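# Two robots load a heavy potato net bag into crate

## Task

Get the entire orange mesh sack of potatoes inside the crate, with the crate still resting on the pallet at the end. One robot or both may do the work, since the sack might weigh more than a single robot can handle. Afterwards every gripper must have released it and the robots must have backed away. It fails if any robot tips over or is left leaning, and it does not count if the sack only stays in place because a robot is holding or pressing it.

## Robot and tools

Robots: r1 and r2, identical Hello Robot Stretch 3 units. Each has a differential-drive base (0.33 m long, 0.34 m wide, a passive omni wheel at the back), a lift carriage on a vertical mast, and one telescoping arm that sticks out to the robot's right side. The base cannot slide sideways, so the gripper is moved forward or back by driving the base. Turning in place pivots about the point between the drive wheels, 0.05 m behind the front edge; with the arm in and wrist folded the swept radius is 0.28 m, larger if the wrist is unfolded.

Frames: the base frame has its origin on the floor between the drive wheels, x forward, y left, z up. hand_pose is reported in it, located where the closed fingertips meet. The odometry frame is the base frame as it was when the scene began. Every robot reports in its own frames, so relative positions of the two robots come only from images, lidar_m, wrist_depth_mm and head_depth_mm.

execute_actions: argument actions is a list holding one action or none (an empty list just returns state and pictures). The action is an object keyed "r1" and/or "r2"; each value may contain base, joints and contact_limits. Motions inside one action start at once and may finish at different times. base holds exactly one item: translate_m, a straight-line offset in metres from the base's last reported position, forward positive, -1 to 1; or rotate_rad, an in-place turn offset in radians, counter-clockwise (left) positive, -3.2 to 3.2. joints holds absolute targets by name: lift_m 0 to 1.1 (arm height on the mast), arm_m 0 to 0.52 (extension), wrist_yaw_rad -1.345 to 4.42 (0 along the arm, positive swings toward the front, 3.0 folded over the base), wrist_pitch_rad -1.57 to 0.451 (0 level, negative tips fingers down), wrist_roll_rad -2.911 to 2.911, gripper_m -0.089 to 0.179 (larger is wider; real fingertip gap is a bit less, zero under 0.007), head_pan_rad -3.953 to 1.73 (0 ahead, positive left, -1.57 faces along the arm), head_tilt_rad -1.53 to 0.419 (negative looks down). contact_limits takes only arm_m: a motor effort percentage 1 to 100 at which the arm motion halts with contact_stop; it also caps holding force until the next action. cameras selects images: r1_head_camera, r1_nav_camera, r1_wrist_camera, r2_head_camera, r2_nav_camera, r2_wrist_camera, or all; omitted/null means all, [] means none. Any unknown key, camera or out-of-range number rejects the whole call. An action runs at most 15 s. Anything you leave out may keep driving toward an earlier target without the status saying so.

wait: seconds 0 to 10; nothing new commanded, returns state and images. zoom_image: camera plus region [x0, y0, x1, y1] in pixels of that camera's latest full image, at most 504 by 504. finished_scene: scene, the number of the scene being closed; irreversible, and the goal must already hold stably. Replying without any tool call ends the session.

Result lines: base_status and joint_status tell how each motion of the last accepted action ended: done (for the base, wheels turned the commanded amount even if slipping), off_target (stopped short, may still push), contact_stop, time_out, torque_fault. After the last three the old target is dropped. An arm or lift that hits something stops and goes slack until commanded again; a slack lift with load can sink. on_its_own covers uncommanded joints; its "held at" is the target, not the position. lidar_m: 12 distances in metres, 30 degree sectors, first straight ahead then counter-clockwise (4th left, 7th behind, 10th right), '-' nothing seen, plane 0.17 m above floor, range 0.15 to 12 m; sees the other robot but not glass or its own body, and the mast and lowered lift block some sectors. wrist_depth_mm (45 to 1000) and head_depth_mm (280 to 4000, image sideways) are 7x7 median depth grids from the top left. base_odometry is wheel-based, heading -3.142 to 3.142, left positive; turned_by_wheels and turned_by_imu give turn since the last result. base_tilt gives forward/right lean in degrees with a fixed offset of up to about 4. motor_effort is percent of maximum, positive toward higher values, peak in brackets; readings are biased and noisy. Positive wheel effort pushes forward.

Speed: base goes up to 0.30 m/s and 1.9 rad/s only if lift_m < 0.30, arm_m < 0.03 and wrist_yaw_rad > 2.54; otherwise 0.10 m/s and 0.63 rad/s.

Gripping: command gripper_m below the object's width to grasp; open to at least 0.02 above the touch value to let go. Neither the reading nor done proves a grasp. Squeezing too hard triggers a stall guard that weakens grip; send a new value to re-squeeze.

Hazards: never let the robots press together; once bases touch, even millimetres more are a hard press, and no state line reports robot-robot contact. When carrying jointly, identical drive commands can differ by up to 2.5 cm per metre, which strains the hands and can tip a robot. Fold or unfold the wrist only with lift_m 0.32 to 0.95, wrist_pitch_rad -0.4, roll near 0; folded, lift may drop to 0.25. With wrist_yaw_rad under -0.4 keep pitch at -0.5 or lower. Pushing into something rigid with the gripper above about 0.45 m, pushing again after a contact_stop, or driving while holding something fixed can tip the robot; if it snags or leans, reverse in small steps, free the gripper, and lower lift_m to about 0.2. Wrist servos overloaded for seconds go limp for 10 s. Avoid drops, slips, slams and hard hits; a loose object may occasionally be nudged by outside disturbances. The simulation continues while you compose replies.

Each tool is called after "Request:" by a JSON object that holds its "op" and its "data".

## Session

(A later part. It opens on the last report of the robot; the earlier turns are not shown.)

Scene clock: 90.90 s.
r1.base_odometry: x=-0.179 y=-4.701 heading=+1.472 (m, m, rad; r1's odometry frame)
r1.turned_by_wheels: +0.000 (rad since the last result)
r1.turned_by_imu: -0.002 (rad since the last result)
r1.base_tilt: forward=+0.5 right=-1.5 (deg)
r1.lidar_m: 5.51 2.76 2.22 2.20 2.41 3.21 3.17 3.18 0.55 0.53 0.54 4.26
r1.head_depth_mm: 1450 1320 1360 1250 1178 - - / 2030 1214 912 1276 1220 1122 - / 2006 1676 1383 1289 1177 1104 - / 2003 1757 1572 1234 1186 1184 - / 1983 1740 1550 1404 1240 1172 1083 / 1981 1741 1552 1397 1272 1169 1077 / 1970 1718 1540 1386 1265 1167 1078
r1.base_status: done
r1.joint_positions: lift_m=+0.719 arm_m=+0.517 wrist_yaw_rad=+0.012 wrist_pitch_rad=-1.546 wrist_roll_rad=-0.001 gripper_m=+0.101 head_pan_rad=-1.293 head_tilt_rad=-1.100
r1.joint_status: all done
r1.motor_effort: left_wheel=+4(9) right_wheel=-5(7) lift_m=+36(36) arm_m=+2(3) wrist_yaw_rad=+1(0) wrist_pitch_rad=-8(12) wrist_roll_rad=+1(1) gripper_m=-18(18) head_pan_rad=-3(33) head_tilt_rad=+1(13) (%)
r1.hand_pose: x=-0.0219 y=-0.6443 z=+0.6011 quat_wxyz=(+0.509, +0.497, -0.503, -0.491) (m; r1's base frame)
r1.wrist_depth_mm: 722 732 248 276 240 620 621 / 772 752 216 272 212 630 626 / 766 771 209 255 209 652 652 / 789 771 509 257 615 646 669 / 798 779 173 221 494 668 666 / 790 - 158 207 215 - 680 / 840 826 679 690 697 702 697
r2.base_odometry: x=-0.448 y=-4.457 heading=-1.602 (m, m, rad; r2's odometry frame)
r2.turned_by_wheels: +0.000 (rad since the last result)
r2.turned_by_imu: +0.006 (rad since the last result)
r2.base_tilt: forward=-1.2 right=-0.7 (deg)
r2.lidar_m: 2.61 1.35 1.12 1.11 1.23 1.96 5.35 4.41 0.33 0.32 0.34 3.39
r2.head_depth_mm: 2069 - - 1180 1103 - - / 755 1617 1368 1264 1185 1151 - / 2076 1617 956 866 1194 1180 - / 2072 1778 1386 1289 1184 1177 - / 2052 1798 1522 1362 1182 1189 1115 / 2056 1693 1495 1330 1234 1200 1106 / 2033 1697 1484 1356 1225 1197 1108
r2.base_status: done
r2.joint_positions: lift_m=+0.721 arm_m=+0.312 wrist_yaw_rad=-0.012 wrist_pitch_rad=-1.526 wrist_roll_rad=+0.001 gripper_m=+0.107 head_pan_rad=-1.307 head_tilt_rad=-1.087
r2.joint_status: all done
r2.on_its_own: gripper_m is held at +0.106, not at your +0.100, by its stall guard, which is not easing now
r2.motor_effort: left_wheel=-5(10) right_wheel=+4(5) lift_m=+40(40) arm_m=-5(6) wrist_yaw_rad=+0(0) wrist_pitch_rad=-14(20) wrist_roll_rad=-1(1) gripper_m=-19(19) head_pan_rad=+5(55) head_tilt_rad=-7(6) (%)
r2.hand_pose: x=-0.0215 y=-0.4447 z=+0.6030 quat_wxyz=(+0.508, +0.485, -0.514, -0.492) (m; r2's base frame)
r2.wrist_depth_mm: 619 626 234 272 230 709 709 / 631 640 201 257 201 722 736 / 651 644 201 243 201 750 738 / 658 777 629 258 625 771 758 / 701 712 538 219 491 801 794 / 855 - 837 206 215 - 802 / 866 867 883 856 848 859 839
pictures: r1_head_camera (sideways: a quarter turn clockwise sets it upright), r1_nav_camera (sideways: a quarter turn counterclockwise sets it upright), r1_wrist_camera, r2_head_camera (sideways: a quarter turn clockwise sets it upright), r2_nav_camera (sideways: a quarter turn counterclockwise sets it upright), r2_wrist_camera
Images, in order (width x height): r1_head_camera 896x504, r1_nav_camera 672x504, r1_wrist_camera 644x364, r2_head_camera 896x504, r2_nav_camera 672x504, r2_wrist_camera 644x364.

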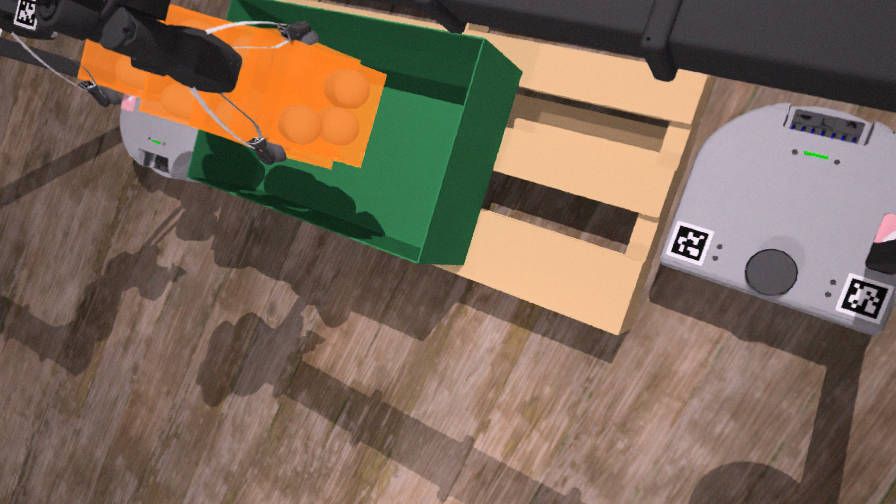

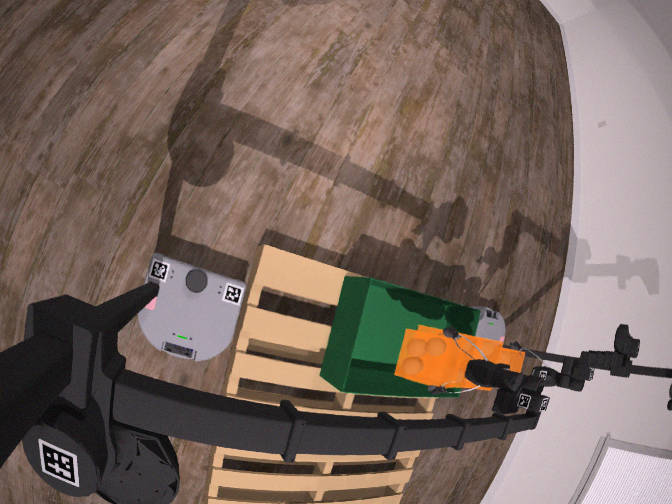

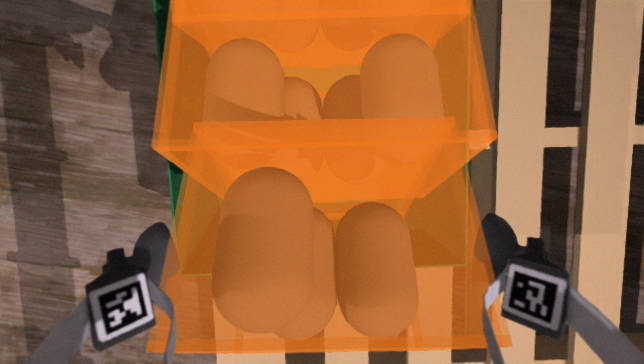

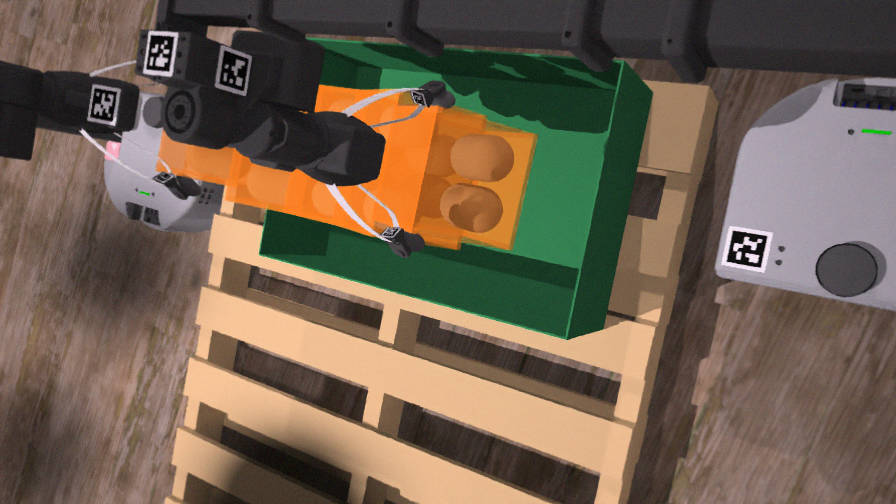

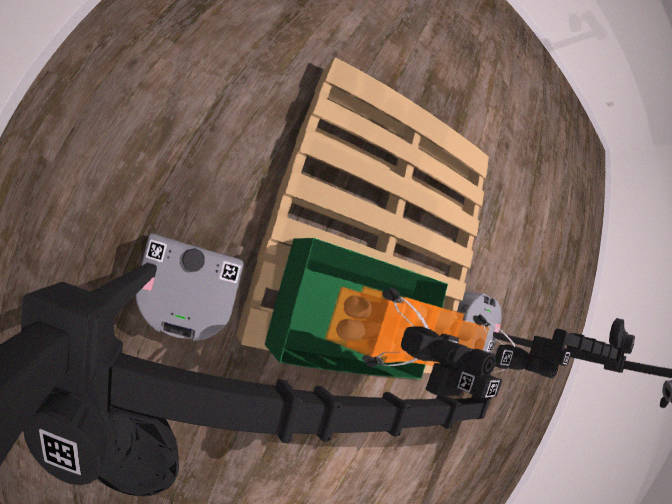

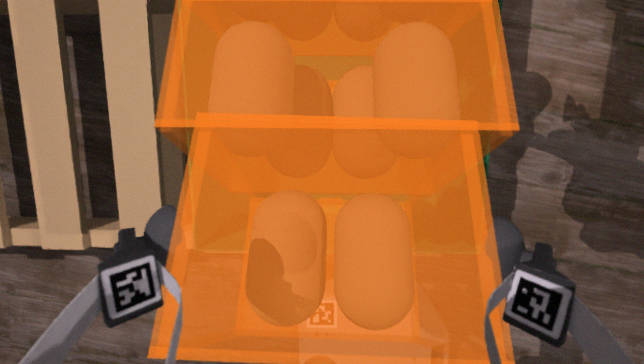

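Request:
{"op": "execute_actions", "data": {"actions": [{"r1":{"joints":{"lift_m":0.565}},"r2":{"joints":{"lift_m":0.567}}}], "cameras": ["r1_wrist_camera","r2_wrist_camera","r1_head_camera","r2_head_camera"]}}

Scene clock: 93.20 s.
r1.base_odometry: x=-0.179 y=-4.701 heading=+1.472 (m, m, rad; r1's odometry frame)
r1.turned_by_wheels: +0.000 (rad since the last result)
r1.turned_by_imu: +0.000 (rad since the last result)
r1.base_tilt: forward=+0.5 right=-1.5 (deg)
r1.lidar_m: 5.50 2.76 2.23 2.20 2.40 3.20 3.18 3.17 0.55 0.53 0.54 4.26
r1.head_depth_mm: 900 1027 1399 - 1246 1140 1088 / 2014 1553 1125 1220 1267 - - / 2010 1669 1378 1284 1179 1104 - / 1997 1754 1549 1237 1184 1185 - / 1982 1730 1537 1396 1240 1171 1085 / 1970 1740 1541 1380 1270 1166 1074 / 1981 1743 1537 1391 1272 1162 1077
r1.base_status: not commanded
r1.joint_positions: lift_m=+0.565 arm_m=+0.517 wrist_yaw_rad=+0.012 wrist_pitch_rad=-1.546 wrist_roll_rad=-0.001 gripper_m=+0.101 head_pan_rad=-1.293 head_tilt_rad=-1.100
r1.joint_status: all done
r1.motor_effort: left_wheel=+4(5) right_wheel=-5(5) lift_m=+27(34) arm_m=+2(2) wrist_yaw_rad=-1(0) wrist_pitch_rad=-8(8) wrist_roll_rad=+0(1) gripper_m=-18(18) head_pan_rad=-4(4) head_tilt_rad=+0(1) (%)
r1.hand_pose: x=-0.0219 y=-0.6442 z=+0.4466 quat_wxyz=(+0.509, +0.497, -0.502, -0.491) (m; r1's base frame)
r1.wrist_depth_mm: 589 376 250 279 240 339 468 / 604 374 216 273 213 343 469 / 595 366 208 255 209 348 484 / 616 363 487 257 490 356 491 / 625 334 172 222 493 330 508 / 634 - 158 208 215 - 638 / 655 659 321 519 524 517 529
r2.base_odometry: x=-0.448 y=-4.457 heading=-1.602 (m, m, rad; r2's odometry frame)
r2.turned_by_wheels: +0.000 (rad since the last result)
r2.turned_by_imu: +0.001 (rad since the last result)
r2.base_tilt: forward=-1.1 right=-0.8 (deg)
r2.lidar_m: 2.61 1.35 1.11 1.11 1.23 1.96 5.34 4.44 0.33 0.32 0.34 3.39
r2.head_depth_mm: 2081 1824 1594 1461 1326 1212 1121 / 1976 1551 1250 1292 1190 1127 - / 1703 1600 1151 1018 1175 1172 - / 2068 1767 1378 1292 1183 1180 - / 2069 1802 1534 1360 1178 1194 1113 / 2050 1689 1491 1334 1230 1204 1115 / 2043 1700 1478 1352 1223 1197 1112
r2.base_status: not commanded
r2.joint_positions: lift_m=+0.567 arm_m=+0.312 wrist_yaw_rad=-0.012 wrist_pitch_rad=-1.526 wrist_roll_rad=+0.001 gripper_m=+0.107 head_pan_rad=-1.307 head_tilt_rad=-1.087
r2.joint_status: all done
r2.on_its_own: gripper_m is held at +0.106, not at your +0.100, by its stall guard, which is not easing now
r2.motor_effort: left_wheel=-5(5) right_wheel=+4(3) lift_m=+33(37) arm_m=-5(5) wrist_yaw_rad=-1(1) wrist_pitch_rad=-14(14) wrist_roll_rad=-1(0) gripper_m=-19(19) head_pan_rad=+4(5) head_tilt_rad=-6(7) (%)
r2.hand_pose: x=-0.0215 y=-0.4446 z=+0.4483 quat_wxyz=(+0.508, +0.486, -0.514, -0.492) (m; r2's base frame)
r2.wrist_depth_mm: 462 323 235 270 230 393 564 / 476 345 201 256 200 387 572 / 493 347 202 244 200 388 579 / 508 377 494 259 480 392 614 / 544 521 451 220 446 424 629 / 556 - 339 208 222 - 635 / 689 686 687 218 211 681 662
pictures: r1_head_camera (sideways: a quarter turn clockwise sets it upright), r1_wrist_camera, r2_head_camera (sideways: a quarter turn clockwise sets it upright), r2_wrist_camera
Images, in order (width x height): r1_head_camera 896x504, r1_wrist_camera 644x364, r2_head_camera 896x504, r2_wrist_camera 644x364.

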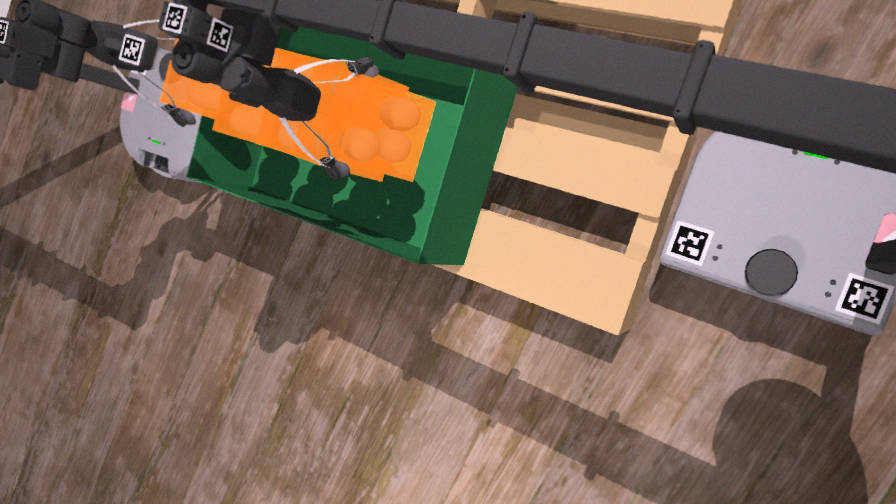

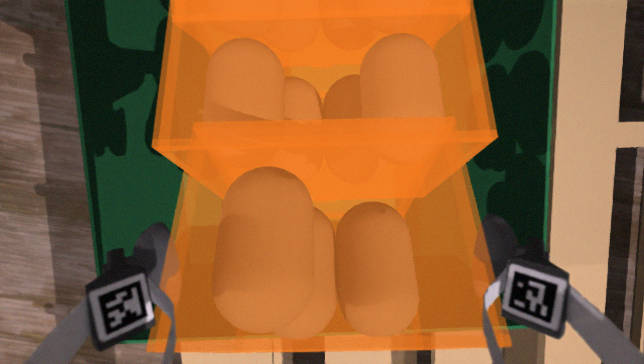

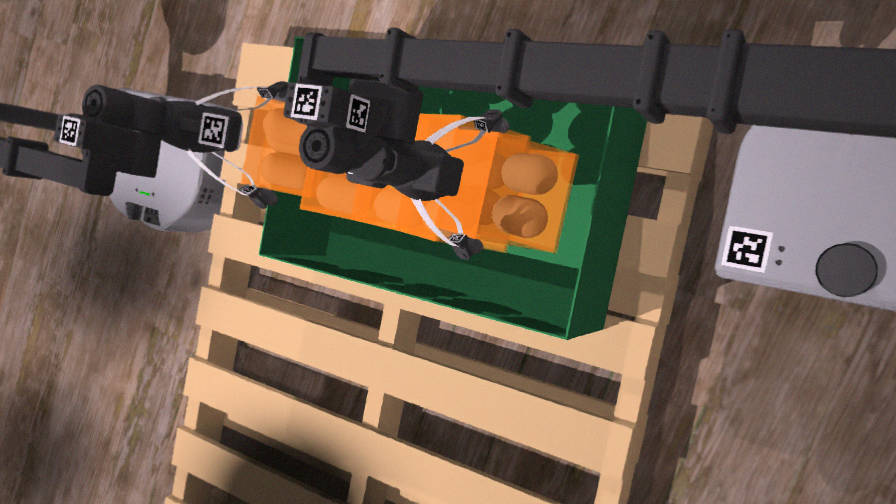

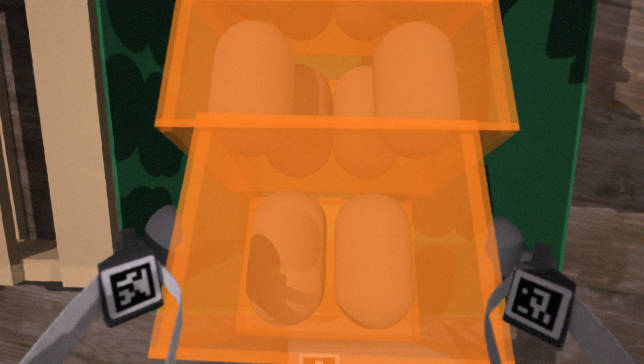

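Request:
{"op": "execute_actions", "data": {"actions": [{"r1":{"joints":{"lift_m":0.46}},"r2":{"joints":{"lift_m":0.462}}}], "cameras": ["r1_wrist_camera","r2_wrist_camera","r1_head_camera","r2_head_camera"]}}

Scene clock: 95.10 s.
r1.base_odometry: x=-0.179 y=-4.701 heading=+1.472 (m, m, rad; r1's odometry frame)
r1.turned_by_wheels: +0.000 (rad since the last result)
r1.turned_by_imu: +0.000 (rad since the last result)
r1.base_tilt: forward=+0.5 right=-1.4 (deg)
r1.lidar_m: 5.50 2.76 2.22 2.20 2.40 3.21 3.17 3.15 0.55 0.53 0.54 4.24
r1.head_depth_mm: 1947 1740 1375 1329 1263 1139 1093 / 1977 1434 1256 1201 1266 1143 1089 / 2010 1674 1410 1208 1179 1102 - / 2002 1761 1557 1232 1182 1183 - / 1981 1757 1555 1398 1239 1168 1084 / 2006 1735 1546 1393 1267 1164 1076 / 1991 1728 1546 1386 1264 1162 1075
r1.base_status: not commanded
r1.joint_positions: lift_m=+0.460 arm_m=+0.517 wrist_yaw_rad=+0.012 wrist_pitch_rad=-1.546 wrist_roll_rad=-0.001 gripper_m=+0.101 head_pan_rad=-1.293 head_tilt_rad=-1.100
r1.joint_status: all done
r1.motor_effort: left_wheel=+4(5) right_wheel=-5(5) lift_m=+28(33) arm_m=+3(3) wrist_yaw_rad=-1(1) wrist_pitch_rad=-8(9) wrist_roll_rad=+1(1) gripper_m=-18(19) head_pan_rad=-4(3) head_tilt_rad=+1(0) (%)
r1.hand_pose: x=-0.0219 y=-0.6442 z=+0.3417 quat_wxyz=(+0.509, +0.497, -0.502, -0.491) (m; r1's base frame)
r1.wrist_depth_mm: 260 354 250 276 237 340 229 / 257 361 215 271 213 346 232 / 254 366 208 255 210 348 233 / 252 360 372 259 376 355 236 / 251 333 172 221 382 331 236 / 251 - 158 207 214 - 228 / 235 292 283 264 276 283 252
r2.base_odometry: x=-0.448 y=-4.457 heading=-1.602 (m, m, rad; r2's odometry frame)
r2.turned_by_wheels: +0.000 (rad since the last result)
r2.turned_by_imu: +0.000 (rad since the last result)
r2.base_tilt: forward=-1.2 right=-0.7 (deg)
r2.lidar_m: 2.60 1.35 1.11 1.11 1.23 1.96 5.34 4.41 0.33 0.32 0.34 3.40
r2.head_depth_mm: 2082 1824 1578 1424 1314 1214 1129 / 1991 1596 1298 - - - - / 1986 1046 1267 1140 1102 1178 - / 2068 1775 1383 1303 1147 1181 - / 2054 1799 1519 1365 1183 1194 1112 / 2051 1697 1493 1344 1232 1205 1110 / 2041 1706 1480 1360 1227 1200 1098
r2.base_status: not commanded
r2.joint_positions: lift_m=+0.462 arm_m=+0.312 wrist_yaw_rad=-0.012 wrist_pitch_rad=-1.526 wrist_roll_rad=+0.001 gripper_m=+0.107 head_pan_rad=-1.307 head_tilt_rad=-1.087
r2.joint_status: all done
r2.on_its_own: gripper_m is held at +0.106, not at your +0.100, by its stall guard, which is not easing now
r2.motor_effort: left_wheel=-5(6) right_wheel=+4(4) lift_m=+33(33) arm_m=-5(5) wrist_yaw_rad=+0(1) wrist_pitch_rad=-13(13) wrist_roll_rad=-1(1) gripper_m=-19(18) head_pan_rad=+4(4) head_tilt_rad=-7(6) (%)
r2.hand_pose: x=-0.0215 y=-0.4446 z=+0.3433 quat_wxyz=(+0.508, +0.486, -0.514, -0.492) (m; r2's base frame)
r2.wrist_depth_mm: 225 324 234 272 230 342 252 / 227 325 200 261 199 350 253 / 228 325 202 244 201 361 253 / 229 327 381 258 376 377 251 / 229 285 394 219 383 384 254 / 229 - 338 208 222 - 241 / 240 268 269 257 259 266 235
pictures: r1_head_camera (sideways: a quarter turn clockwise sets it upright), r1_wrist_camera, r2_head_camera (sideways: a quarter turn clockwise sets it upright), r2_wrist_camera
Images, in order (width x height): r1_head_camera 896x504, r1_wrist_camera 644x364, r2_head_camera 896x504, r2_wrist_camera 644x364.

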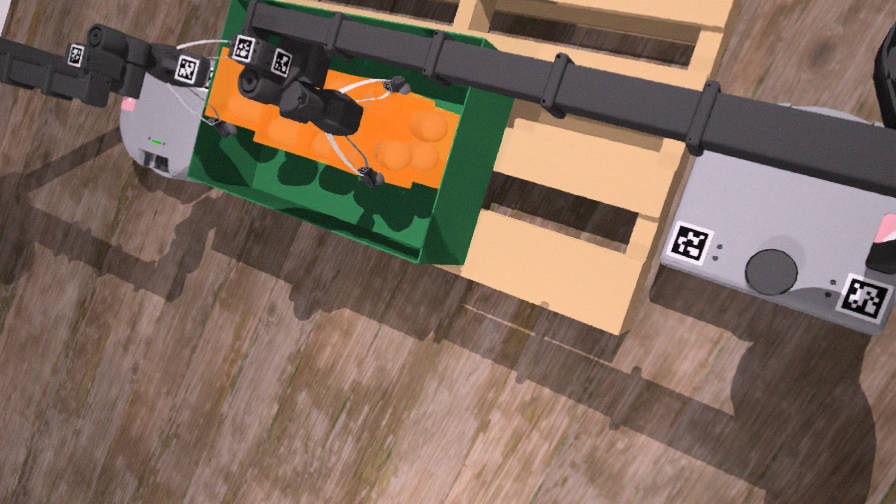

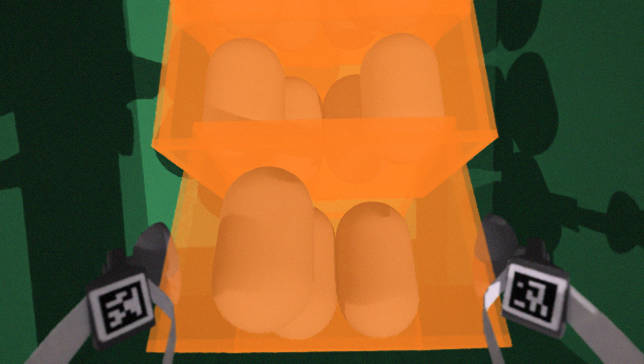

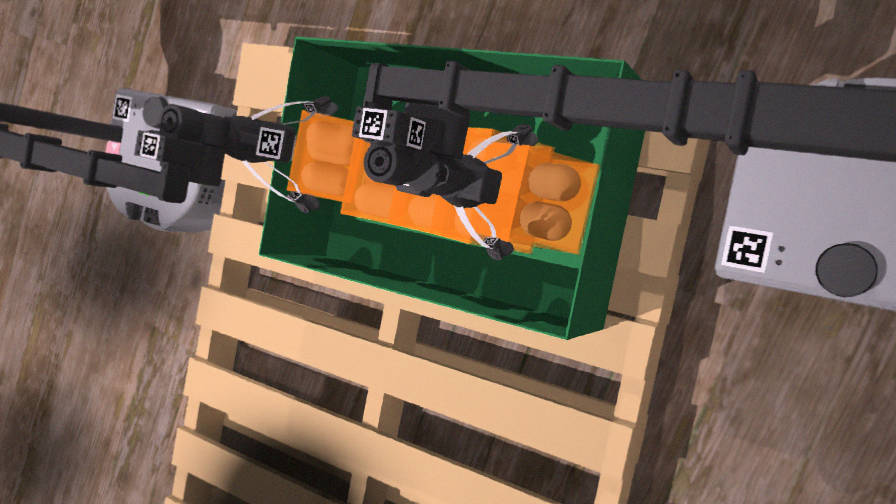

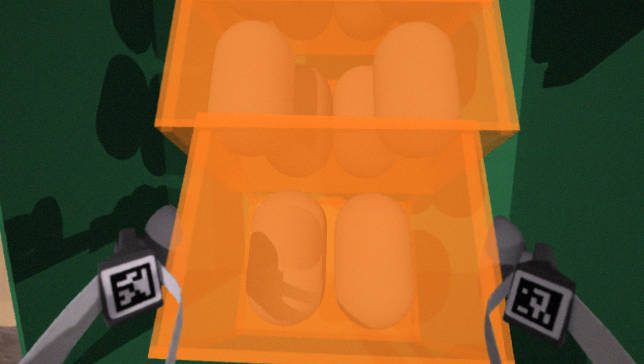

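Request:
{"op": "execute_actions", "data": {"actions": [{"r1":{"joints":{"lift_m":0.40,"arm_m":0.503}},"r2":{"joints":{"lift_m":0.402,"arm_m":0.296}}}], "cameras": ["r1_wrist_camera","r2_wrist_camera"]}}

Scene clock: 96.57 s.
r1.base_odometry: x=-0.179 y=-4.701 heading=+1.472 (m, m, rad; r1's odometry frame)
r1.turned_by_wheels: +0.000 (rad since the last result)
r1.turned_by_imu: +0.000 (rad since the last result)
r1.base_tilt: forward=+0.5 right=-1.5 (deg)
r1.lidar_m: 5.48 2.76 2.22 2.20 2.41 3.20 3.18 3.17 0.55 0.53 0.54 4.22
r1.head_depth_mm: 1981 1745 1369 1300 1233 1146 1086 / 1939 1362 1343 1193 1230 1104 1095 / 2028 1661 1389 1201 1171 1103 - / 2006 1756 1559 1229 1181 1185 - / 1990 1743 1555 1403 1241 1168 1084 / 1995 1750 1552 1398 1273 1168 1080 / 1969 1732 1543 1389 1260 1163 1074
r1.base_status: not commanded
r1.joint_positions: lift_m=+0.400 arm_m=+0.503 wrist_yaw_rad=+0.012 wrist_pitch_rad=-1.549 wrist_roll_rad=-0.001 gripper_m=+0.101 head_pan_rad=-1.293 head_tilt_rad=-1.100
r1.joint_status: all done
r1.motor_effort: left_wheel=+3(4) right_wheel=-3(4) lift_m=+23(26) arm_m=-4(5) wrist_yaw_rad=+1(1) wrist_pitch_rad=-7(15) wrist_roll_rad=+1(1) gripper_m=-18(18) head_pan_rad=-3(4) head_tilt_rad=+0(0) (%)
r1.hand_pose: x=-0.0219 y=-0.6298 z=+0.2820 quat_wxyz=(+0.509, +0.498, -0.502, -0.492) (m; r1's base frame)
r1.wrist_depth_mm: 258 297 193 296 194 300 229 / 255 305 188 238 188 304 231 / 252 309 197 240 199 311 233 / 252 313 178 316 315 318 235 / 249 318 164 214 325 322 236 / 248 - 155 208 219 - 226 / 235 265 264 269 265 259 232
r2.base_odometry: x=-0.448 y=-4.457 heading=-1.602 (m, m, rad; r2's odometry frame)
r2.turned_by_wheels: +0.000 (rad since the last result)
r2.turned_by_imu: +0.000 (rad since the last result)
r2.base_tilt: forward=-1.1 right=-0.9 (deg)
r2.lidar_m: 2.59 1.35 1.12 1.11 1.23 1.96 5.34 4.44 0.33 0.32 0.34 3.39
r2.head_depth_mm: 2098 1832 1570 1422 1306 1217 1128 / 1976 1625 1365 1334 1173 1196 - / 2032 999 1299 1228 1097 1169 - / 2056 1778 1389 1282 1143 1183 - / 2062 1808 1519 1365 1183 1193 1112 / 2037 1698 1484 1343 1231 1205 1113 / 2044 1707 1479 1346 1227 1199 1109
r2.base_status: not commanded
r2.joint_positions: lift_m=+0.402 arm_m=+0.296 wrist_yaw_rad=-0.012 wrist_pitch_rad=-1.531 wrist_roll_rad=+0.001 gripper_m=+0.107 head_pan_rad=-1.307 head_tilt_rad=-1.087
r2.joint_status: all done
r2.on_its_own: gripper_m is held at +0.106, not at your +0.100, by its stall guard, which is not easing now
r2.motor_effort: left_wheel=-5(5) right_wheel=+4(3) lift_m=+28(33) arm_m=-4(6) wrist_yaw_rad=+0(0) wrist_pitch_rad=-11(25) wrist_roll_rad=-1(1) gripper_m=-19(19) head_pan_rad=+4(5) head_tilt_rad=-6(6) (%)
r2.hand_pose: x=-0.0215 y=-0.4274 z=+0.2836 quat_wxyz=(+0.507, +0.487, -0.513, -0.494) (m; r2's base frame)
r2.wrist_depth_mm: 226 295 184 289 182 288 251 / 226 300 182 231 179 294 254 / 227 309 199 233 194 304 254 / 230 318 317 310 310 314 252 / 229 284 327 212 319 320 252 / 229 - 305 209 218 325 239 / 218 243 243 245 246 239 227
pictures: r1_wrist_camera, r2_wrist_camera
Images, in order (width x height): r1_wrist_camera 644x364, r2_wrist_camera 644x364.

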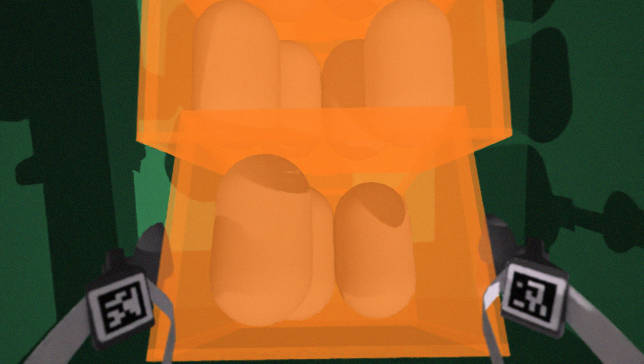

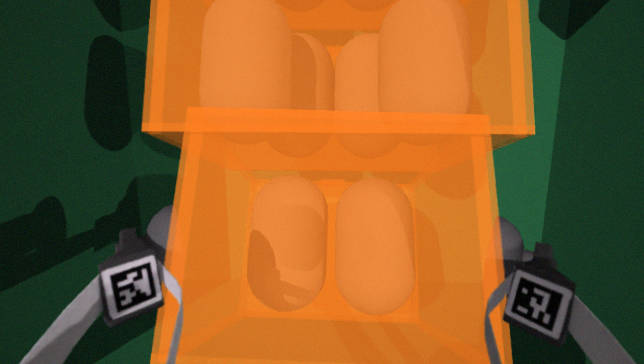

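Request:
{"op": "execute_actions", "data": {"actions": [{"r1":{"joints":{"lift_m":0.355,"arm_m":0.485}},"r2":{"joints":{"lift_m":0.355,"arm_m":0.278}}}], "cameras": ["r1_wrist_camera","r2_wrist_camera"]}}

Scene clock: 97.93 s.
r1.base_odometry: x=-0.179 y=-4.701 heading=+1.472 (m, m, rad; r1's odometry frame)
r1.turned_by_wheels: +0.000 (rad since the last result)
r1.turned_by_imu: +0.000 (rad since the last result)
r1.base_tilt: forward=+0.5 right=-1.5 (deg)
r1.lidar_m: 5.49 2.76 2.22 2.21 2.40 3.21 3.17 3.17 0.55 0.53 0.54 4.25
r1.head_depth_mm: 2002 1751 1400 1275 1244 1136 1096 / 1981 1363 1395 1211 1182 1106 1095 / 2009 1676 1392 1219 1171 1100 - / 2009 1752 1562 1233 1180 1180 - / 1993 1750 1551 1404 1237 1164 1086 / 1987 1734 1548 1383 1272 1165 1078 / 1966 1736 1551 1396 1267 1159 1074
r1.base_status: not commanded
r1.joint_positions: lift_m=+0.355 arm_m=+0.485 wrist_yaw_rad=+0.012 wrist_pitch_rad=-1.581 wrist_roll_rad=-0.001 gripper_m=+0.101 head_pan_rad=-1.293 head_tilt_rad=-1.100
r1.joint_status: all done
r1.motor_effort: left_wheel=+4(3) right_wheel=-3(3) lift_m=+18(24) arm_m=-2(4) wrist_yaw_rad=+0(0) wrist_pitch_rad=+4(9) wrist_roll_rad=+0(1) gripper_m=-19(18) head_pan_rad=-4(4) head_tilt_rad=+0(1) (%)
r1.hand_pose: x=-0.0220 y=-0.6035 z=+0.2380 quat_wxyz=(+0.501, +0.506, -0.494, -0.500) (m; r1's base frame)
r1.wrist_depth_mm: 248 250 152 198 152 254 233 / 257 257 162 205 164 259 232 / 252 265 261 262 265 265 234 / 251 269 153 207 269 273 237 / 249 275 153 207 277 278 238 / 248 - 164 278 283 283 228 / 224 218 227 220 218 214 207
r2.base_odometry: x=-0.448 y=-4.457 heading=-1.602 (m, m, rad; r2's odometry frame)
r2.turned_by_wheels: +0.000 (rad since the last result)
r2.turned_by_imu: +0.000 (rad since the last result)
r2.base_tilt: forward=-1.2 right=-0.7 (deg)
r2.lidar_m: 2.60 1.35 1.11 1.11 1.23 1.96 5.35 4.43 0.33 0.32 0.34 3.39
r2.head_depth_mm: 2100 1834 1573 1428 1304 1210 1125 / 1995 1633 1341 1332 1184 1193 - / 2024 1050 1319 1245 1121 1133 - / 2066 1767 1385 1283 1144 1180 - / 2038 1799 1529 1357 1184 1193 1111 / 2032 1688 1497 1337 1236 1202 1116 / 2058 1708 1489 1351 1230 1199 1111
r2.base_status: not commanded
r2.joint_positions: lift_m=+0.355 arm_m=+0.278 wrist_yaw_rad=-0.012 wrist_pitch_rad=-1.550 wrist_roll_rad=+0.001 gripper_m=+0.107 head_pan_rad=-1.307 head_tilt_rad=-1.087
r2.joint_status: all done
r2.on_its_own: gripper_m is held at +0.106, not at your +0.100, by its stall guard, which is not easing now
r2.motor_effort: left_wheel=-5(5) right_wheel=+4(4) lift_m=+21(28) arm_m=-3(6) wrist_yaw_rad=-1(0) wrist_pitch_rad=+0(18) wrist_roll_rad=+0(0) gripper_m=-18(19) head_pan_rad=+4(4) head_tilt_rad=-6(7) (%)
r2.hand_pose: x=-0.0214 y=-0.4042 z=+0.2373 quat_wxyz=(+0.502, +0.492, -0.508, -0.499) (m; r2's base frame)
r2.wrist_depth_mm: 227 249 147 192 150 240 240 / 226 258 154 200 158 245 246 / 228 266 263 259 257 257 252 / 226 271 268 207 211 266 253 / 228 279 278 209 216 274 253 / 229 - 270 255 256 270 241 / 206 206 207 207 207 202 205
pictures: r1_wrist_camera, r2_wrist_camera
Images, in order (width x height): r1_wrist_camera 644x364, r2_wrist_camera 644x364.

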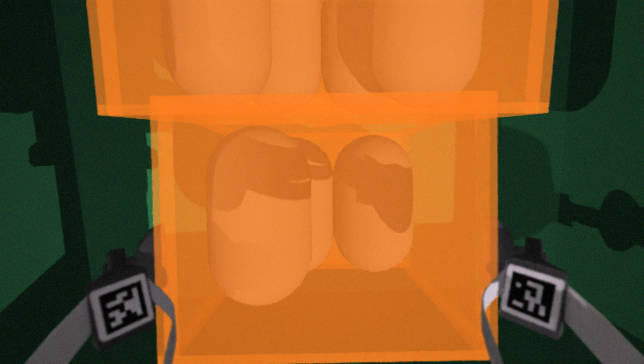

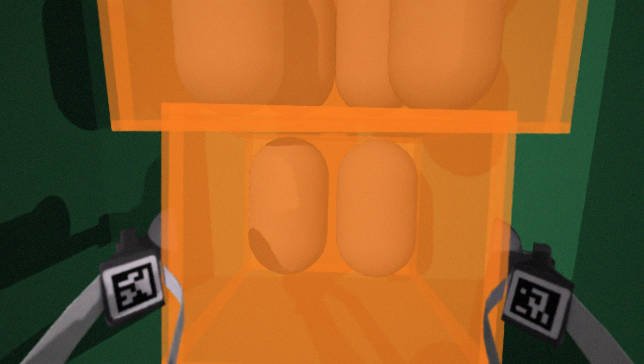

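Nearly flat. Release, lift out, retract.

Request:
{"op": "execute_actions", "data": {"actions": [{"r1":{"joints":{"gripper_m":0.179}},"r2":{"joints":{"gripper_m":0.179}}}], "cameras": []}}

Request:
{"op": "execute_actions", "data": {"actions": [{"r1":{"joints":{"lift_m":0.52}},"r2":{"joints":{"lift_m":0.52}}}], "cameras": ["r1_wrist_camera","r2_wrist_camera"]}}

Request:
{"op": "execute_actions", "data": {"actions": [{"r1":{"base":{"translate_m":0.45},"joints":{"arm_m":0.05,"head_pan_rad":-1.9,"head_tilt_rad":-0.9}},"r2":{"base":{"translate_m":-0.45},"joints":{"arm_m":0.0,"head_pan_rad":-1.0}}}], "cameras": ["r1_head_camera","r2_head_camera"]}}

Scene clock: 99.33 s.
r1.base_odometry: x=-0.179 y=-4.701 heading=+1.472 (m, m, rad; r1's odometry frame)
r1.turned_by_wheels: +0.000 (rad since the last result)
r1.turned_by_imu: +0.000 (rad since the last result)
r1.base_tilt: forward=+0.5 right=-1.5 (deg)
r1.lidar_m: 5.48 2.75 2.22 2.20 2.42 3.21 3.18 3.18 0.55 0.53 0.54 4.27
r1.head_depth_mm: 1996 1747 1400 1272 1241 1140 1094 / 1990 1367 1393 1211 1183 1109 1100 / 2012 1663 1395 1210 1176 1101 - / 2024 1755 1559 1235 1189 1181 - / 1995 1746 1554 1399 1238 1167 1085 / 1988 1729 1554 1389 1272 1159 1075 / 1968 1731 1538 1392 1265 1157 1078
r1.base_status: not commanded
r1.joint_positions: lift_m=+0.355 arm_m=+0.485 wrist_yaw_rad=+0.012 wrist_pitch_rad=-1.571 wrist_roll_rad=-0.001 gripper_m=+0.179 head_pan_rad=-1.293 head_tilt_rad=-1.100
r1.joint_status: all done
r1.motor_effort: left_wheel=+3(4) right_wheel=-3(4) lift_m=+18(18) arm_m=-2(2) wrist_yaw_rad=+1(0) wrist_pitch_rad=+0(5) wrist_roll_rad=+1(1) gripper_m=+0(90) head_pan_rad=-3(4) head_tilt_rad=+0(0) (%)
r1.hand_pose: x=-0.0219 y=-0.6059 z=+0.2377 quat_wxyz=(+0.503, +0.503, -0.496, -0.497) (m; r1's base frame)
r1.wrist_depth_mm: 251 252 152 199 153 256 232 / 254 258 162 205 162 262 232 / 252 265 262 260 265 266 234 / 252 268 159 211 268 271 235 / 247 276 160 216 276 278 232 / 230 280 171 282 280 283 217 / - 233 232 227 223 220 205
r2.base_odometry: x=-0.448 y=-4.457 heading=-1.602 (m, m, rad; r2's odometry frame)
r2.turned_by_wheels: +0.000 (rad since the last result)
r2.turned_by_imu: +0.000 (rad since the last result)
r2.base_tilt: forward=-1.1 right=-0.7 (deg)
r2.lidar_m: 2.61 1.36 1.11 1.11 1.23 1.96 5.34 4.43 0.33 0.32 0.34 3.40
r2.head_depth_mm: 2091 1818 1578 1420 1313 1215 1125 / 1973 1621 1368 1335 1179 1190 - / 2031 1051 1321 1243 1133 1139 - / 2076 1774 1384 1288 1138 1178 - / 2056 1801 1522 1368 1183 1187 1117 / 2046 1686 1483 1343 1230 1202 1113 / 2040 1702 1480 1344 1228 1203 1112
r2.base_status: not commanded
r2.joint_positions: lift_m=+0.355 arm_m=+0.278 wrist_yaw_rad=-0.012 wrist_pitch_rad=-1.550 wrist_roll_rad=+0.001 gripper_m=+0.179 head_pan_rad=-1.307 head_tilt_rad=-1.087
r2.joint_status: all done
r2.motor_effort: left_wheel=-5(5) right_wheel=+3(3) lift_m=+23(22) arm_m=-2(3) wrist_yaw_rad=+0(0) wrist_pitch_rad=+0(0) wrist_roll_rad=+0(0) gripper_m=+1(84) head_pan_rad=+5(4) head_tilt_rad=-6(5) (%)
r2.hand_pose: x=-0.0214 y=-0.4042 z=+0.2372 quat_wxyz=(+0.502, +0.492, -0.508, -0.498) (m; r2's base frame)
r2.wrist_depth_mm: 226 250 147 192 150 237 241 / 226 255 154 200 158 251 247 / 229 265 259 259 256 257 251 / 228 270 270 209 219 262 254 / 227 280 279 219 274 273 252 / - 271 271 271 273 272 230 / 196 206 207 207 207 206 188
pictures: none
No camera images: the call's "cameras" was empty. Leave "cameras" out to get every camera's image.

Scene clock: 101.67 s.
r1.base_odometry: x=-0.179 y=-4.701 heading=+1.472 (m, m, rad; r1's odometry frame)
r1.turned_by_wheels: +0.000 (rad since the last result)
r1.turned_by_imu: +0.000 (rad since the last result)
r1.base_tilt: forward=+0.4 right=-1.6 (deg)
r1.lidar_m: 5.51 2.76 2.22 2.21 2.40 3.20 3.16 3.17 0.55 0.53 0.54 4.25
r1.head_depth_mm: 960 1648 - 1355 1274 1146 1094 / 1997 1547 1312 1226 1265 - 1080 / 2010 1675 1408 1221 1167 1101 - / 2010 1754 1559 1231 1183 1179 - / 2001 1753 1556 1402 1240 1167 1086 / 1968 1735 1558 1401 1267 1164 1078 / 1967 1720 1540 1393 1267 1158 1070
r1.base_status: not commanded
r1.joint_positions: lift_m=+0.520 arm_m=+0.485 wrist_yaw_rad=+0.012 wrist_pitch_rad=-1.570 wrist_roll_rad=-0.001 gripper_m=+0.179 head_pan_rad=-1.293 head_tilt_rad=-1.100
r1.joint_status: all done
r1.motor_effort: left_wheel=+3(3) right_wheel=-3(3) lift_m=+27(31) arm_m=-2(2) wrist_yaw_rad=+0(1) wrist_pitch_rad=+0(1) wrist_roll_rad=+1(1) gripper_m=+1(1) head_pan_rad=-4(4) head_tilt_rad=+0(1) (%)
r1.hand_pose: x=-0.0219 y=-0.6061 z=+0.4022 quat_wxyz=(+0.503, +0.503, -0.496, -0.497) (m; r1's base frame)
r1.wrist_depth_mm: 258 375 414 368 414 342 268 / 262 365 415 367 422 348 270 / 272 365 429 381 432 348 435 / 278 360 441 377 446 353 443 / 425 386 448 431 446 371 455 / 595 320 317 310 302 294 471 / - 608 475 481 594 482 489
r2.base_odometry: x=-0.448 y=-4.457 heading=-1.602 (m, m, rad; r2's odometry frame)
r2.turned_by_wheels: +0.000 (rad since the last result)
r2.turned_by_imu: +0.001 (rad since the last result)
r2.base_tilt: forward=-1.0 right=-0.7 (deg)
r2.lidar_m: 2.61 1.35 1.12 1.11 1.23 1.96 5.34 4.42 0.33 0.32 0.34 3.39
r2.head_depth_mm: 2085 1825 1574 1446 1334 1214 1122 / 1996 969 1316 - 1187 - - / 1710 1601 1340 1218 1145 1174 - / 2081 1775 1381 1312 1145 1185 - / 2058 1786 1512 1363 1185 1192 1118 / 2041 1688 1496 1338 1234 1205 1114 / 2043 1694 1482 1349 1223 1200 1108
r2.base_status: not commanded
r2.joint_positions: lift_m=+0.520 arm_m=+0.278 wrist_yaw_rad=-0.012 wrist_pitch_rad=-1.550 wrist_roll_rad=+0.001 gripper_m=+0.179 head_pan_rad=-1.307 head_tilt_rad=-1.087
r2.joint_status: all done
r2.motor_effort: left_wheel=-5(5) right_wheel=+4(4) lift_m=+30(31) arm_m=-2(2) wrist_yaw_rad=+0(0) wrist_pitch_rad=+0(0) wrist_roll_rad=-1(1) gripper_m=+1(0) head_pan_rad=+4(4) head_tilt_rad=-6(6) (%)
r2.hand_pose: x=-0.0214 y=-0.4042 z=+0.4018 quat_wxyz=(+0.502, +0.492, -0.508, -0.498) (m; r2's base frame)
r2.wrist_depth_mm: 328 317 406 352 389 390 252 / 418 318 415 354 316 389 254 / 438 323 433 380 427 388 268 / 448 327 448 380 440 389 281 / 469 349 394 396 394 363 281 / 630 312 290 292 290 292 609 / 658 645 649 - - 615 627
pictures: r1_wrist_camera, r2_wrist_camera
Images, in order (width x height): r1_wrist_camera 644x364, r2_wrist_camera 644x364.

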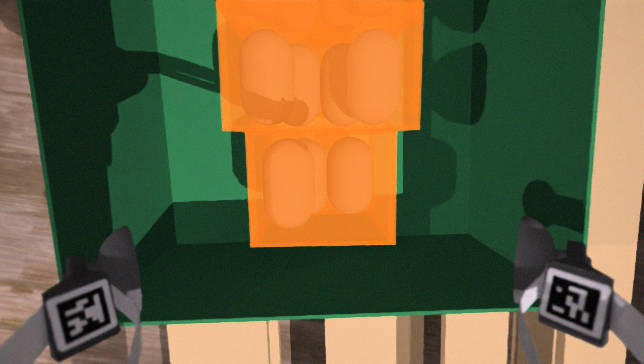

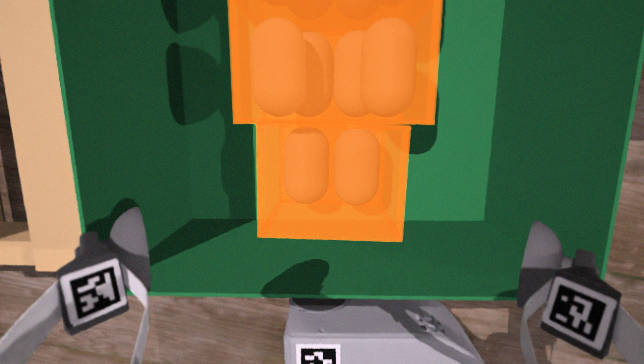

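Scene clock: 107.13 s.
r1.base_odometry: x=-0.134 y=-4.254 heading=+1.472 (m, m, rad; r1's odometry frame)
r1.turned_by_wheels: +0.000 (rad since the last result)
r1.turned_by_imu: +0.003 (rad since the last result)
r1.base_tilt: forward=+0.4 right=-1.5 (deg)
r1.lidar_m: 5.02 2.67 2.16 2.14 2.33 3.59 3.63 0.75 0.59 1.04 2.85 4.36
r1.head_depth_mm: 2477 2373 1818 1355 1304 1168 1101 / 2438 2353 1640 1392 1260 1166 1113 / 2382 2332 1571 1380 1202 1136 - / 2345 2318 1583 1475 1358 - - / 2295 2306 1869 1584 1374 1211 1084 / 2289 2205 1678 1582 1368 1208 1076 / 1249 2074 1689 1568 1357 1198 1073
r1.base_status: done
r1.joint_positions: lift_m=+0.520 arm_m=+0.050 wrist_yaw_rad=+0.012 wrist_pitch_rad=-1.570 wrist_roll_rad=-0.001 gripper_m=+0.179 head_pan_rad=-1.893 head_tilt_rad=-0.902
r1.joint_status: all done
r1.motor_effort: left_wheel=+2(7) right_wheel=-3(4) lift_m=+27(27) arm_m=-4(3) wrist_yaw_rad=+0(0) wrist_pitch_rad=+0(0) wrist_roll_rad=+1(0) gripper_m=+1(1) head_pan_rad=-3(40) head_tilt_rad=+2(23) (%)
r1.hand_pose: x=-0.0219 y=-0.1714 z=+0.4022 quat_wxyz=(+0.504, +0.503, -0.497, -0.497) (m; r1's base frame)
r1.wrist_depth_mm: 540 547 534 537 537 425 426 / 554 547 553 550 553 437 433 / 554 569 567 568 554 446 444 / 568 576 579 567 577 586 589 / 587 574 588 - - 582 583 / 589 598 597 - - - 603 / - 611 615 - - 626 622
r2.base_odometry: x=-0.434 y=-4.007 heading=-1.602 (m, m, rad; r2's odometry frame)
r2.turned_by_wheels: +0.000 (rad since the last result)
r2.turned_by_imu: +0.002 (rad since the last result)
r2.base_tilt: forward=-1.1 right=-0.8 (deg)
r2.lidar_m: 2.79 1.45 1.20 1.19 1.32 2.10 4.89 4.36 3.59 0.84 0.39 0.45
r2.head_depth_mm: 2092 1680 1602 1459 1327 1235 1101 / 2080 1823 1546 1454 1333 1246 - / 2069 1813 1382 1409 1321 1235 - / 2070 1657 1400 1282 1287 1220 - / 2050 1635 1401 1245 1168 1202 1128 / 2054 1689 1365 1230 1257 1202 1108 / 2049 1676 1447 1240 1277 1204 1114
r2.base_status: done
r2.joint_positions: lift_m=+0.520 arm_m=+0.000 wrist_yaw_rad=-0.012 wrist_pitch_rad=-1.550 wrist_roll_rad=+0.001 gripper_m=+0.179 head_pan_rad=-1.007 head_tilt_rad=-1.087
r2.joint_status: all done
r2.motor_effort: left_wheel=-5(11) right_wheel=+4(6) lift_m=+30(31) arm_m=-4(5) wrist_yaw_rad=+0(0) wrist_pitch_rad=+0(0) wrist_roll_rad=+0(0) gripper_m=+1(0) head_pan_rad=+4(34) head_tilt_rad=-7(5) (%)
r2.hand_pose: x=-0.0214 y=-0.1264 z=+0.4018 quat_wxyz=(+0.502, +0.492, -0.508, -0.498) (m; r2's base frame)
r2.wrist_depth_mm: 418 414 526 519 519 521 516 / 444 461 552 541 538 532 526 / 568 571 566 552 549 549 543 / 601 582 580 - - 562 572 / 611 612 588 - - - 580 / 630 611 614 - - - 602 / 650 641 649 - - 629 638
pictures: r1_head_camera (sideways: a quarter turn clockwise sets it upright), r2_head_camera (sideways: a quarter turn clockwise sets it upright)
Images, in order (width x height): r1_head_camera 896x504, r2_head_camera 896x504.

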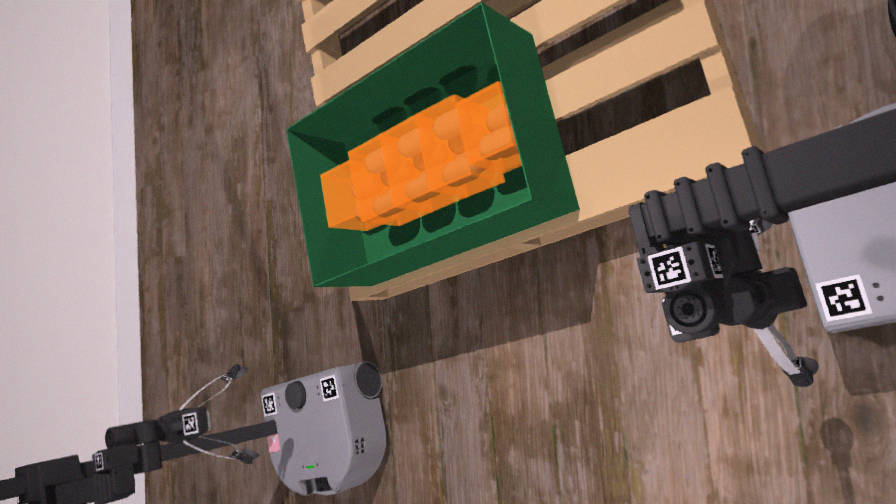

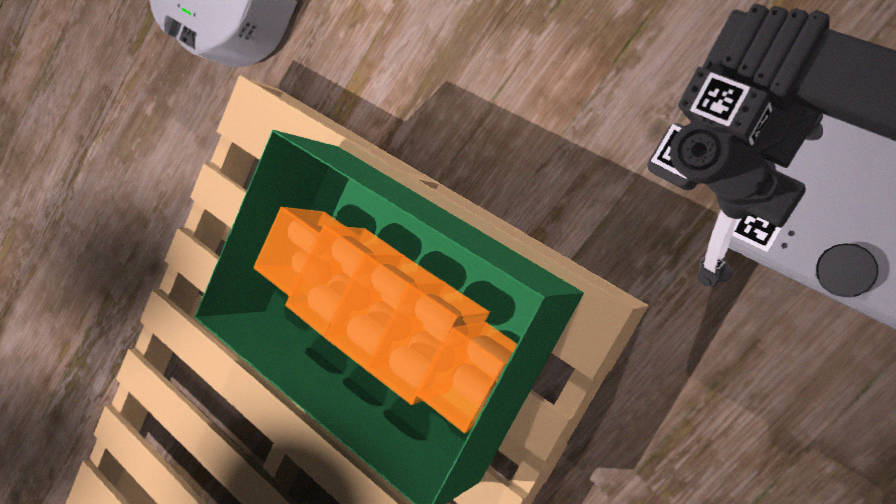

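Request:
{"op": "finished_scene", "data": {"scene": 1}}

The scene is finished: the task was done.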